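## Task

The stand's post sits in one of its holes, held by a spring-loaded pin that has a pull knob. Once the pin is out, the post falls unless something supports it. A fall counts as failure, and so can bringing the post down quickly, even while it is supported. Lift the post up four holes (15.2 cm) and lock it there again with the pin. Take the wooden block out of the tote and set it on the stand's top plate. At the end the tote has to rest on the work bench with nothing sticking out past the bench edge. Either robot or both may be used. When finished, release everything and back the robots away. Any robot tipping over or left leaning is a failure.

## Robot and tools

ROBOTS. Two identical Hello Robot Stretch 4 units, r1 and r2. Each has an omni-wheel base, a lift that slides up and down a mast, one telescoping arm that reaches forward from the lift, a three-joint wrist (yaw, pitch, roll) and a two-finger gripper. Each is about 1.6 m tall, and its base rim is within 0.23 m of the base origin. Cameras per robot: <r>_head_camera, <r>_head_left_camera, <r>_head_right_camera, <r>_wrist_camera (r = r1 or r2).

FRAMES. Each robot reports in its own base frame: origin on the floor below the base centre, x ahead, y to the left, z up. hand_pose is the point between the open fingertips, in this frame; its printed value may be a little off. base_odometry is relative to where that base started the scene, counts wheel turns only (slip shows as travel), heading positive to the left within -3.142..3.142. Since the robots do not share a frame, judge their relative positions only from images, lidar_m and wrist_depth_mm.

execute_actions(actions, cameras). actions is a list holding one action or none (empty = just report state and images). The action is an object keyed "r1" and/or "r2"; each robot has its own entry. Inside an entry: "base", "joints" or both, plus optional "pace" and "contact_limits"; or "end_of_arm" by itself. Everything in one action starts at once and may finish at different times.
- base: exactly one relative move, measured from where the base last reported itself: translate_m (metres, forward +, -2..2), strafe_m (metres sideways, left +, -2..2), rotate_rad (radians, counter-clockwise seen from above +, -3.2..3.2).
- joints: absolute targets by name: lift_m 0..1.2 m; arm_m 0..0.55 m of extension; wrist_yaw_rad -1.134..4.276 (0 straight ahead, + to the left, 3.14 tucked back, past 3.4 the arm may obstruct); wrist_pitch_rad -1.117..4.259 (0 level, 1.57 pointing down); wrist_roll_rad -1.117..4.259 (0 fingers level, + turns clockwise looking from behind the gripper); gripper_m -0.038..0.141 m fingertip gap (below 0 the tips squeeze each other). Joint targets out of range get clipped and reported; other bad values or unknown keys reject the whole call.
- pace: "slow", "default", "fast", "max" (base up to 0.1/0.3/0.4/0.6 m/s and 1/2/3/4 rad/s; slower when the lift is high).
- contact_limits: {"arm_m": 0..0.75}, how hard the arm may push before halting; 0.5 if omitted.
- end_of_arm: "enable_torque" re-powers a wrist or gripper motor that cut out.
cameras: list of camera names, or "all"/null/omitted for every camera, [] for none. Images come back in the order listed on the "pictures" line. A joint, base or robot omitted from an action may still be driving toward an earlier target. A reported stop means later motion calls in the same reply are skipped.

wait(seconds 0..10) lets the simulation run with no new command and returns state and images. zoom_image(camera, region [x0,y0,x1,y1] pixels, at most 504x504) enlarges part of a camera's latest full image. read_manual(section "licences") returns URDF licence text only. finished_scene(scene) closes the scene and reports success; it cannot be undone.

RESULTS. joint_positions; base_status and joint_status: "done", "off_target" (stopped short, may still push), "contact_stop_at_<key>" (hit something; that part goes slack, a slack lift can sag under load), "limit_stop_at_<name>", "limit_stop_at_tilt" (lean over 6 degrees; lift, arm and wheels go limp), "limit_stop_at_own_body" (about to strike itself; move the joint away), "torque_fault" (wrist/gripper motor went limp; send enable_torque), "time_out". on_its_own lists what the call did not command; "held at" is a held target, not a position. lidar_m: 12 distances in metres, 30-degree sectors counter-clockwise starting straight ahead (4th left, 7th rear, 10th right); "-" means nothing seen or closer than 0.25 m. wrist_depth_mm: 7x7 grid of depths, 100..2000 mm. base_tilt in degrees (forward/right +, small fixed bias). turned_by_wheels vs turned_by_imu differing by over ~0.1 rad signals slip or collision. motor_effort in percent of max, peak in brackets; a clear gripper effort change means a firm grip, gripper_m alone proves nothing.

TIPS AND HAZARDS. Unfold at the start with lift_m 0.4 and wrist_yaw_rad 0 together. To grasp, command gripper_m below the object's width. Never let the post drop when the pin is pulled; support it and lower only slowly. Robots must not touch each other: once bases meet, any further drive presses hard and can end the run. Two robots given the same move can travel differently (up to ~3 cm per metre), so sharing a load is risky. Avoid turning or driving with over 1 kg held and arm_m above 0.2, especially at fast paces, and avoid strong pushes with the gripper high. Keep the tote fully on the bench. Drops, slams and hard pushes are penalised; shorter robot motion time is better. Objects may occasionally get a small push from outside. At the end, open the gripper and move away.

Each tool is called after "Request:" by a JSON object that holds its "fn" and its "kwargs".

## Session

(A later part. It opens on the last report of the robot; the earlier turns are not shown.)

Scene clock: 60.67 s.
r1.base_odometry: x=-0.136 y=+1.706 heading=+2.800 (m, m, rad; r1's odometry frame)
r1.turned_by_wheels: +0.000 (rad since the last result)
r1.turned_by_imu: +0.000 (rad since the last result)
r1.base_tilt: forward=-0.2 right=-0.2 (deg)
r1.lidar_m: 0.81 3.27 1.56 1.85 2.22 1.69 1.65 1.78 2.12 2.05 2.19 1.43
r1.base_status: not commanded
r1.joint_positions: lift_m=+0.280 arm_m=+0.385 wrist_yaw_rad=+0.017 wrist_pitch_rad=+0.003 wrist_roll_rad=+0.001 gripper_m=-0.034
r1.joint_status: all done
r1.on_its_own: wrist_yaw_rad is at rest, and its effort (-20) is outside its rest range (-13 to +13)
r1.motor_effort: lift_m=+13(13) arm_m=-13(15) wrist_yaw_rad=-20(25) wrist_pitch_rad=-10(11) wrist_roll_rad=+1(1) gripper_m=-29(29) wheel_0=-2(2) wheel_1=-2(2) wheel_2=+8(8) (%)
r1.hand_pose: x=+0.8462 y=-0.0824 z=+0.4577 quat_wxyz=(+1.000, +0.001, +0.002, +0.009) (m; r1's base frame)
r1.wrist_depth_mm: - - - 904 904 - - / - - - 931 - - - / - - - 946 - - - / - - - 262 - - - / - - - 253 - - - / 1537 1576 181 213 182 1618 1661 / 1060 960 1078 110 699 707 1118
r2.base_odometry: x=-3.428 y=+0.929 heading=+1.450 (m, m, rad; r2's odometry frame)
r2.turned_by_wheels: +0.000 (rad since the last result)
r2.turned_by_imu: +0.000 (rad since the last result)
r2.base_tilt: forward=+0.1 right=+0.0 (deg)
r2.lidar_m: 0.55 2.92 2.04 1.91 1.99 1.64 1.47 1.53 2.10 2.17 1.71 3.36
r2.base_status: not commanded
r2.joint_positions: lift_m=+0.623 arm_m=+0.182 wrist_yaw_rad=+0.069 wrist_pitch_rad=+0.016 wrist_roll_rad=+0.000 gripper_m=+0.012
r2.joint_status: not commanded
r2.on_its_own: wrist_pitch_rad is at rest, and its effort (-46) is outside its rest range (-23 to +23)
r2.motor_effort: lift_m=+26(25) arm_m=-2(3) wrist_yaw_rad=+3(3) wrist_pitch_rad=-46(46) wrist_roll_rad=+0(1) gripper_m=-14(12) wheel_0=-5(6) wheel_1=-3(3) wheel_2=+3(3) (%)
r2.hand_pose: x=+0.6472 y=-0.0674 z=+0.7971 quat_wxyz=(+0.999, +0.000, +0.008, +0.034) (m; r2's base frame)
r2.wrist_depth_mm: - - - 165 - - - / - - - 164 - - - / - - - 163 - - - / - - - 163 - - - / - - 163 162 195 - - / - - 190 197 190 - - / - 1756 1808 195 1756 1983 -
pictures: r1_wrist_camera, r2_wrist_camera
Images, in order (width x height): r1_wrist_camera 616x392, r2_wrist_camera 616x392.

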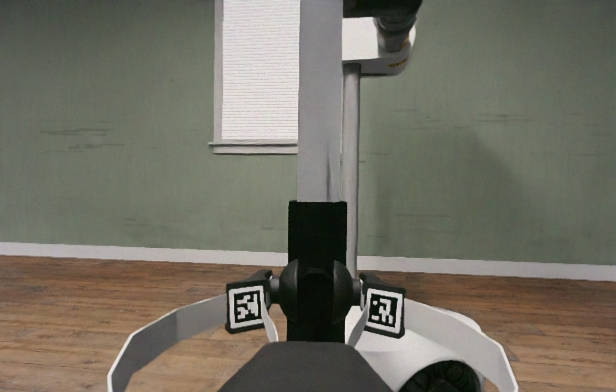

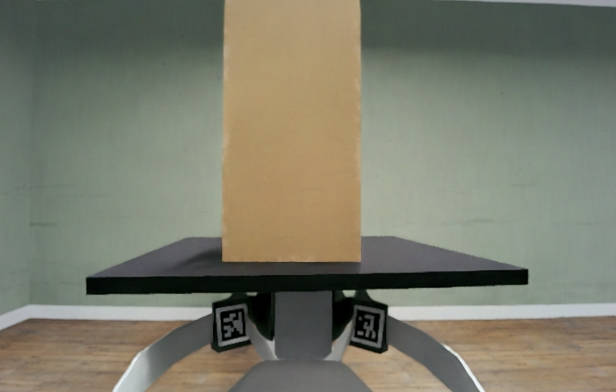

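Request:
{"fn": "execute_actions", "kwargs": {"actions": [{"r2":{"joints":{"lift_m":0.787},"pace":"slow"}}], "cameras": ["r2_wrist_camera"]}}

Request:
{"fn": "execute_actions", "kwargs": {"actions": [{"r1":{"joints":{"gripper_m":0.05}}}], "cameras": []}}

Request:
{"fn": "execute_actions", "kwargs": {"actions": [{"r2":{"joints":{"lift_m":0.781},"pace":"slow"}}], "cameras": []}}

Request:
{"fn": "execute_actions", "kwargs": {"actions": [{"r2":{"joints":{"lift_m":0.775},"pace":"slow"}}], "cameras": ["r1_wrist_camera","r2_wrist_camera"]}}

Scene clock: 63.07 s.
r1.base_odometry: x=-0.136 y=+1.706 heading=+2.800 (m, m, rad; r1's odometry frame)
r1.turned_by_wheels: +0.000 (rad since the last result)
r1.turned_by_imu: -0.001 (rad since the last result)
r1.base_tilt: forward=-0.2 right=-0.3 (deg)
r1.lidar_m: 0.80 3.28 1.58 1.86 2.20 1.69 1.66 1.80 2.09 2.05 2.18 1.40
r1.base_status: not commanded
r1.joint_positions: lift_m=+0.280 arm_m=+0.385 wrist_yaw_rad=+0.017 wrist_pitch_rad=+0.003 wrist_roll_rad=+0.001 gripper_m=-0.034
r1.joint_status: not commanded
r1.on_its_own: wrist_yaw_rad is at rest, and its effort (-20) is outside its rest range (-13 to +13)
r1.motor_effort: lift_m=+13(13) arm_m=-13(13) wrist_yaw_rad=-20(20) wrist_pitch_rad=-10(10) wrist_roll_rad=+1(1) gripper_m=-27(28) wheel_0=-2(2) wheel_1=-2(2) wheel_2=+8(8) (%)
r1.hand_pose: x=+0.8462 y=-0.0824 z=+0.4577 quat_wxyz=(+1.000, +0.001, +0.002, +0.009) (m; r1's base frame)
r1.wrist_depth_mm: - - - 946 - - - / - - - 946 - - - / - - - 946 - - - / - - - 262 - - - / - - - 252 - - - / 1576 1537 181 213 183 1618 1661 / 1060 960 1060 110 691 707 1098
r2.base_odometry: x=-3.428 y=+0.929 heading=+1.450 (m, m, rad; r2's odometry frame)
r2.turned_by_wheels: +0.000 (rad since the last result)
r2.turned_by_imu: +0.000 (rad since the last result)
r2.base_tilt: forward=+0.1 right=+0.0 (deg)
r2.lidar_m: 0.54 2.90 2.05 1.93 2.00 1.64 1.49 1.51 2.09 2.17 1.72 3.34
r2.base_status: not commanded
r2.joint_positions: lift_m=+0.786 arm_m=+0.182 wrist_yaw_rad=+0.069 wrist_pitch_rad=+0.017 wrist_roll_rad=+0.000 gripper_m=+0.012
r2.joint_status: all done
r2.on_its_own: wrist_pitch_rad is at rest, and its effort (-49) is outside its rest range (-23 to +23)
r2.motor_effort: lift_m=+29(30) arm_m=-3(3) wrist_yaw_rad=+3(3) wrist_pitch_rad=-49(49) wrist_roll_rad=+0(0) gripper_m=-11(14) wheel_0=-5(5) wheel_1=-3(3) wheel_2=+3(3) (%)
r2.hand_pose: x=+0.6472 y=-0.0674 z=+0.9596 quat_wxyz=(+0.999, +0.000, +0.008, +0.034) (m; r2's base frame)
r2.wrist_depth_mm: - - - 164 - - - / - - - 164 - - - / - - - 163 - - - / - - - 163 - - - / - - 162 162 196 - - / - - 191 196 190 - - / - - - 195 - - -
pictures: r2_wrist_camera
Images, in order (width x height): r2_wrist_camera 616x392.

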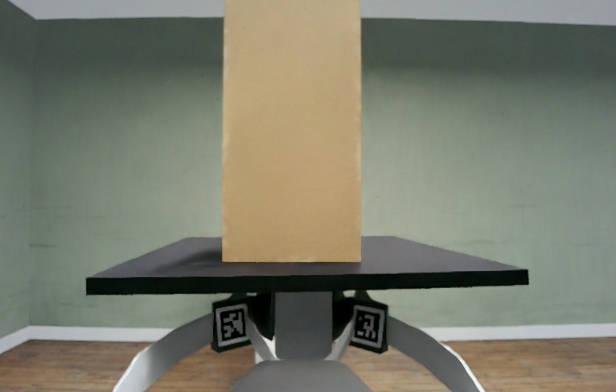

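Scene clock: 64.60 s.
r1.base_odometry: x=-0.136 y=+1.706 heading=+2.800 (m, m, rad; r1's odometry frame)
r1.turned_by_wheels: +0.000 (rad since the last result)
r1.turned_by_imu: -0.001 (rad since the last result)
r1.base_tilt: forward=-0.2 right=-0.2 (deg)
r1.lidar_m: 0.80 3.26 1.58 1.86 2.20 1.69 1.63 1.79 2.10 2.03 2.19 1.38
r1.base_status: not commanded
r1.joint_positions: lift_m=+0.280 arm_m=+0.384 wrist_yaw_rad=+0.010 wrist_pitch_rad=+0.002 wrist_roll_rad=+0.001 gripper_m=+0.050
r1.joint_status: all done
r1.motor_effort: lift_m=+13(13) arm_m=-3(13) wrist_yaw_rad=+1(20) wrist_pitch_rad=-7(10) wrist_roll_rad=+2(1) gripper_m=-6(27) wheel_0=+1(2) wheel_1=+0(2) wheel_2=-2(8) (%)
r1.hand_pose: x=+0.8438 y=-0.0846 z=+0.4580 quat_wxyz=(+1.000, +0.001, +0.001, +0.005) (m; r1's base frame)
r1.wrist_depth_mm: - - - 931 - - - / - - - 263 - - - / - - - 265 - - - / - - - 264 - - - / - - - 257 - - - / 1499 1537 196 258 190 1618 1618 / 1060 1008 1078 110 699 991 1118
r2.base_odometry: x=-3.428 y=+0.929 heading=+1.450 (m, m, rad; r2's odometry frame)
r2.turned_by_wheels: +0.000 (rad since the last result)
r2.turned_by_imu: +0.000 (rad since the last result)
r2.base_tilt: forward=+0.0 right=-0.1 (deg)
r2.lidar_m: 0.55 2.88 2.01 1.91 1.99 1.64 1.46 1.53 2.08 2.16 1.70 3.33
r2.base_status: not commanded
r2.joint_positions: lift_m=+0.786 arm_m=+0.182 wrist_yaw_rad=+0.069 wrist_pitch_rad=+0.017 wrist_roll_rad=+0.000 gripper_m=+0.012
r2.joint_status: not commanded
r2.on_its_own: wrist_pitch_rad is at rest, and its effort (-49) is outside its rest range (-23 to +23)
r2.motor_effort: lift_m=+29(29) arm_m=-3(3) wrist_yaw_rad=+3(3) wrist_pitch_rad=-49(49) wrist_roll_rad=+0(0) gripper_m=-13(13) wheel_0=-5(5) wheel_1=-4(3) wheel_2=+3(3) (%)
r2.hand_pose: x=+0.6472 y=-0.0674 z=+0.9596 quat_wxyz=(+0.999, +0.000, +0.008, +0.034) (m; r2's base frame)
r2.wrist_depth_mm: - - - 165 - - - / - - - 164 - - - / - - - 164 - - - / - - - 163 - - - / - - 162 163 196 - - / - - 190 197 190 - - / - - - 195 - - -
pictures: none
No camera images: the call's "cameras" was empty. Leave "cameras" out to get every camera's image.

Scene clock: 65.23 s.
r1.base_odometry: x=-0.136 y=+1.706 heading=+2.800 (m, m, rad; r1's odometry frame)
r1.turned_by_wheels: +0.000 (rad since the last result)
r1.turned_by_imu: +0.000 (rad since the last result)
r1.base_tilt: forward=-0.1 right=-0.2 (deg)
r1.lidar_m: 0.79 3.27 1.58 1.82 2.21 1.70 1.66 1.79 2.10 2.04 2.20 1.40
r1.base_status: not commanded
r1.joint_positions: lift_m=+0.280 arm_m=+0.384 wrist_yaw_rad=+0.010 wrist_pitch_rad=+0.002 wrist_roll_rad=+0.001 gripper_m=+0.050
r1.joint_status: not commanded
r1.motor_effort: lift_m=+13(14) arm_m=-3(3) wrist_yaw_rad=+1(1) wrist_pitch_rad=-7(7) wrist_roll_rad=+1(0) gripper_m=-2(5) wheel_0=+1(1) wheel_1=+0(0) wheel_2=-2(2) (%)
r1.hand_pose: x=+0.8438 y=-0.0846 z=+0.4580 quat_wxyz=(+1.000, +0.001, +0.001, +0.005) (m; r1's base frame)
r1.wrist_depth_mm: - - - 917 - - - / - - - 264 - - - / - - - 266 - - - / - - - 264 - - - / - - - 257 - - - / 1576 1576 197 257 191 1618 1618 / 1060 1008 1078 110 715 976 1118
r2.base_odometry: x=-3.428 y=+0.929 heading=+1.450 (m, m, rad; r2's odometry frame)
r2.turned_by_wheels: +0.000 (rad since the last result)
r2.turned_by_imu: +0.000 (rad since the last result)
r2.base_tilt: forward=+0.1 right=-0.1 (deg)
r2.lidar_m: 0.54 2.88 2.02 1.93 2.00 1.64 1.49 1.53 2.09 2.16 1.72 3.36
r2.base_status: not commanded
r2.joint_positions: lift_m=+0.781 arm_m=+0.182 wrist_yaw_rad=+0.069 wrist_pitch_rad=+0.010 wrist_roll_rad=+0.000 gripper_m=+0.012
r2.joint_status: all done
r2.on_its_own: wrist_pitch_rad is at rest, and its effort (-29) is outside its rest range (-23 to +23)
r2.motor_effort: lift_m=+17(29) arm_m=-3(2) wrist_yaw_rad=+3(3) wrist_pitch_rad=-29(49) wrist_roll_rad=+1(0) gripper_m=-14(12) wheel_0=-5(5) wheel_1=-4(3) wheel_2=+3(3) (%)
r2.hand_pose: x=+0.6472 y=-0.0674 z=+0.9565 quat_wxyz=(+0.999, +0.000, +0.005, +0.034) (m; r2's base frame)
r2.wrist_depth_mm: - - - 167 - - - / - - - 165 - - - / - - - 165 - - - / - - - 164 - - - / - - 163 163 189 - - / - - 190 197 - - - / - - - 195 - - -
pictures: none
No camera images: the call's "cameras" was empty. Leave "cameras" out to get every camera's image.

Scene clock: 65.87 s.
r1.base_odometry: x=-0.136 y=+1.706 heading=+2.800 (m, m, rad; r1's odometry frame)
r1.turned_by_wheels: +0.000 (rad since the last result)
r1.turned_by_imu: +0.000 (rad since the last result)
r1.base_tilt: forward=-0.2 right=-0.2 (deg)
r1.lidar_m: 0.78 3.30 1.57 1.85 2.20 1.69 1.66 1.80 2.11 2.06 2.19 1.38
r1.base_status: not commanded
r1.joint_positions: lift_m=+0.280 arm_m=+0.384 wrist_yaw_rad=+0.010 wrist_pitch_rad=+0.002 wrist_roll_rad=+0.001 gripper_m=+0.050
r1.joint_status: not commanded
r1.motor_effort: lift_m=+13(13) arm_m=-3(3) wrist_yaw_rad=+1(1) wrist_pitch_rad=-7(7) wrist_roll_rad=+1(1) gripper_m=-2(5) wheel_0=+1(1) wheel_1=+0(0) wheel_2=-2(2) (%)
r1.hand_pose: x=+0.8438 y=-0.0846 z=+0.4580 quat_wxyz=(+1.000, +0.001, +0.001, +0.005) (m; r1's base frame)
r1.wrist_depth_mm: - - - 946 - - - / - - - 263 - - - / - - - 264 - - - / - - - 264 - - - / - - - 256 - - - / 1537 1576 196 257 190 1618 1661 / 1060 1008 1078 110 707 991 1098
r2.base_odometry: x=-3.428 y=+0.929 heading=+1.450 (m, m, rad; r2's odometry frame)
r2.turned_by_wheels: +0.000 (rad since the last result)
r2.turned_by_imu: +0.000 (rad since the last result)
r2.base_tilt: forward=+0.1 right=+0.1 (deg)
r2.lidar_m: 0.56 2.89 2.03 1.91 1.98 1.65 1.51 1.55 2.12 2.20 1.70 3.32
r2.base_status: not commanded
r2.joint_positions: lift_m=+0.775 arm_m=+0.182 wrist_yaw_rad=+0.069 wrist_pitch_rad=+0.007 wrist_roll_rad=+0.000 gripper_m=+0.012
r2.joint_status: all done
r2.motor_effort: lift_m=+16(17) arm_m=-3(3) wrist_yaw_rad=+4(4) wrist_pitch_rad=-19(30) wrist_roll_rad=+0(1) gripper_m=-15(15) wheel_0=-5(5) wheel_1=-3(3) wheel_2=+3(3) (%)
r2.hand_pose: x=+0.6472 y=-0.0674 z=+0.9516 quat_wxyz=(+0.999, +0.000, +0.003, +0.034) (m; r2's base frame)
r2.wrist_depth_mm: - - - 167 - - - / - - - 166 - - - / - - - 165 - - - / - - - 164 - - - / - - 163 163 186 - - / - - 190 198 - - - / - - - 195 - - -
pictures: r1_wrist_camera, r2_wrist_camera
Images, in order (width x height): r1_wrist_camera 616x392, r2_wrist_camera 616x392.

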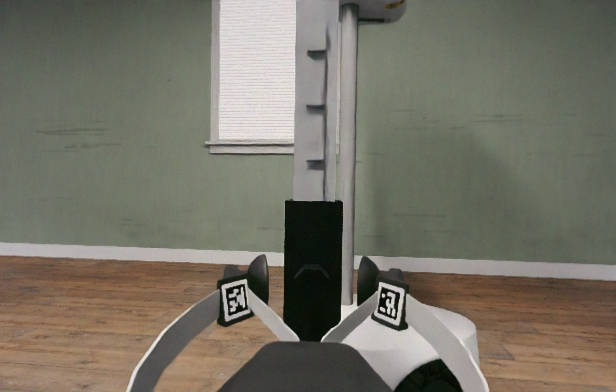

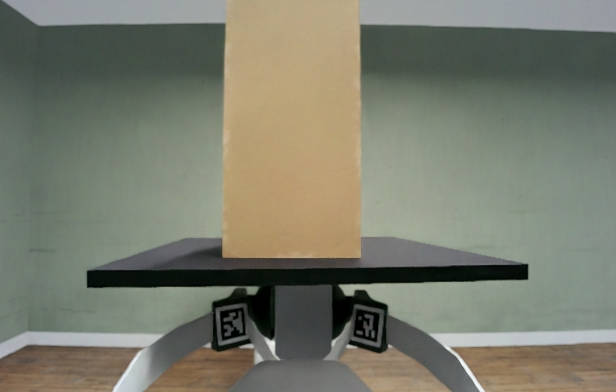

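Likely locked; confirm.

Request:
{"fn": "execute_actions", "kwargs": {"actions": [{"r2":{"joints":{"lift_m":0.768,"gripper_m":0.05},"pace":"slow"},"r1":{"joints":{"arm_m":0.05}}}], "cameras": ["r2_wrist_camera"]}}

Scene clock: 68.07 s.
r1.base_odometry: x=-0.136 y=+1.706 heading=+2.800 (m, m, rad; r1's odometry frame)
r1.turned_by_wheels: +0.000 (rad since the last result)
r1.turned_by_imu: +0.000 (rad since the last result)
r1.base_tilt: forward=-0.2 right=-0.3 (deg)
r1.lidar_m: 0.79 3.26 1.57 1.85 2.23 1.71 1.65 1.77 2.10 2.05 2.20 1.41
r1.base_status: not commanded
r1.joint_positions: lift_m=+0.280 arm_m=+0.051 wrist_yaw_rad=+0.010 wrist_pitch_rad=+0.002 wrist_roll_rad=+0.001 gripper_m=+0.050
r1.joint_status: all done
r1.motor_effort: lift_m=+14(14) arm_m=-6(7) wrist_yaw_rad=+1(1) wrist_pitch_rad=-8(8) wrist_roll_rad=+1(1) gripper_m=-5(2) wheel_0=+1(1) wheel_1=+0(0) wheel_2=-2(2) (%)
r1.hand_pose: x=+0.5113 y=-0.0845 z=+0.4578 quat_wxyz=(+1.000, +0.001, +0.001, +0.005) (m; r1's base frame)
r1.wrist_depth_mm: - - - - - - - / - - - - - - - / - - - - - - - / - - - - - - - / - - - - - - - / 1576 1537 197 1042 191 1661 1661 / 1060 1025 1060 110 1060 1025 1118
r2.base_odometry: x=-3.428 y=+0.929 heading=+1.450 (m, m, rad; r2's odometry frame)
r2.turned_by_wheels: +0.000 (rad since the last result)
r2.turned_by_imu: +0.000 (rad since the last result)
r2.base_tilt: forward=+0.0 right=+0.0 (deg)
r2.lidar_m: 0.53 2.88 2.03 1.92 2.00 1.63 1.50 1.53 2.10 2.20 1.71 3.38
r2.base_status: not commanded
r2.joint_positions: lift_m=+0.768 arm_m=+0.182 wrist_yaw_rad=+0.070 wrist_pitch_rad=+0.002 wrist_roll_rad=+0.000 gripper_m=+0.050
r2.joint_status: all done
r2.motor_effort: lift_m=+14(15) arm_m=-3(2) wrist_yaw_rad=+1(6) wrist_pitch_rad=-6(19) wrist_roll_rad=+1(0) gripper_m=-2(14) wheel_0=-4(5) wheel_1=-3(3) wheel_2=+2(3) (%)
r2.hand_pose: x=+0.6473 y=-0.0671 z=+0.9461 quat_wxyz=(+0.999, +0.000, +0.001, +0.035) (m; r2's base frame)
r2.wrist_depth_mm: - - - 167 - - - / - - - 166 - - - / - - - 165 - - - / - - - 164 - - - / - - 163 163 205 - - / - - 211 196 221 - - / - - - 150 - - -
pictures: r2_wrist_camera
Images, in order (width x height): r2_wrist_camera 616x392.

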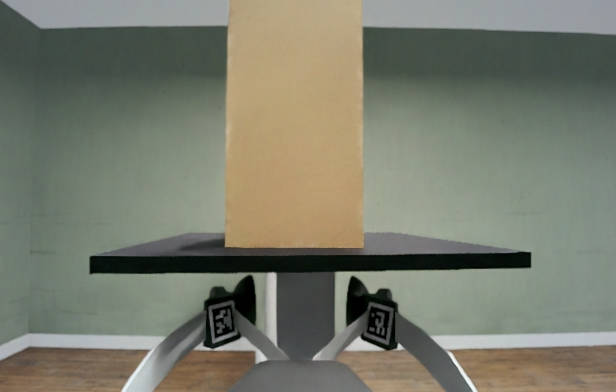

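Request:
{"fn": "execute_actions", "kwargs": {"actions": [{"r2":{"base":{"translate_m":-0.2},"joints":{"arm_m":0.01}}}], "cameras": []}}

Request:
{"fn": "finished_scene", "kwargs": {"scene": 1}}

Scene clock: 70.40 s.
r1.base_odometry: x=-0.136 y=+1.706 heading=+2.800 (m, m, rad; r1's odometry frame)
r1.turned_by_wheels: +0.000 (rad since the last result)
r1.turned_by_imu: +0.000 (rad since the last result)
r1.base_tilt: forward=-0.3 right=-0.2 (deg)
r1.lidar_m: 0.80 3.26 1.56 1.87 2.18 1.70 1.66 1.78 2.12 2.06 2.18 1.63
r1.base_status: not commanded
r1.joint_positions: lift_m=+0.280 arm_m=+0.051 wrist_yaw_rad=+0.010 wrist_pitch_rad=+0.002 wrist_roll_rad=+0.001 gripper_m=+0.050
r1.joint_status: not commanded
r1.motor_effort: lift_m=+14(13) arm_m=-6(6) wrist_yaw_rad=+1(1) wrist_pitch_rad=-8(8) wrist_roll_rad=+1(0) gripper_m=-5(3) wheel_0=+1(1) wheel_1=+0(0) wheel_2=-2(2) (%)
r1.hand_pose: x=+0.5113 y=-0.0845 z=+0.4578 quat_wxyz=(+1.000, +0.001, +0.001, +0.005) (m; r1's base frame)
r1.wrist_depth_mm: - - - - - - - / - - - - - - - / - - - - - - - / - - - - - - - / - - - - - - - / 1499 1537 197 1205 191 1576 1661 / 1060 1025 1098 110 1118 1042 1118
r2.base_odometry: x=-3.452 y=+0.731 heading=+1.450 (m, m, rad; r2's odometry frame)
r2.turned_by_wheels: +0.000 (rad since the last result)
r2.turned_by_imu: +0.000 (rad since the last result)
r2.base_tilt: forward=+0.1 right=+0.0 (deg)
r2.lidar_m: 0.70 2.89 2.02 1.91 1.99 1.41 1.31 1.34 1.83 4.43 1.77 3.57
r2.base_status: done
r2.joint_positions: lift_m=+0.768 arm_m=+0.011 wrist_yaw_rad=+0.070 wrist_pitch_rad=+0.003 wrist_roll_rad=+0.000 gripper_m=+0.050
r2.joint_status: all done
r2.motor_effort: lift_m=+15(15) arm_m=-8(11) wrist_yaw_rad=+0(0) wrist_pitch_rad=-9(8) wrist_roll_rad=+1(1) gripper_m=-1(3) wheel_0=-3(6) wheel_1=-2(8) wheel_2=+2(12) (%)
r2.hand_pose: x=+0.4762 y=-0.0671 z=+0.9459 quat_wxyz=(+0.999, +0.000, +0.001, +0.035) (m; r2's base frame)
r2.wrist_depth_mm: - - - - - - - / - - - 1537 - - - / - - - - - - - / - - - 535 - - - / - - - 1499 - - - / - - 211 1499 220 - - / - - - 150 - - -
pictures: none
No camera images: the call's "cameras" was empty. Leave "cameras" out to get every camera's image.

The scene is finished: the task was done.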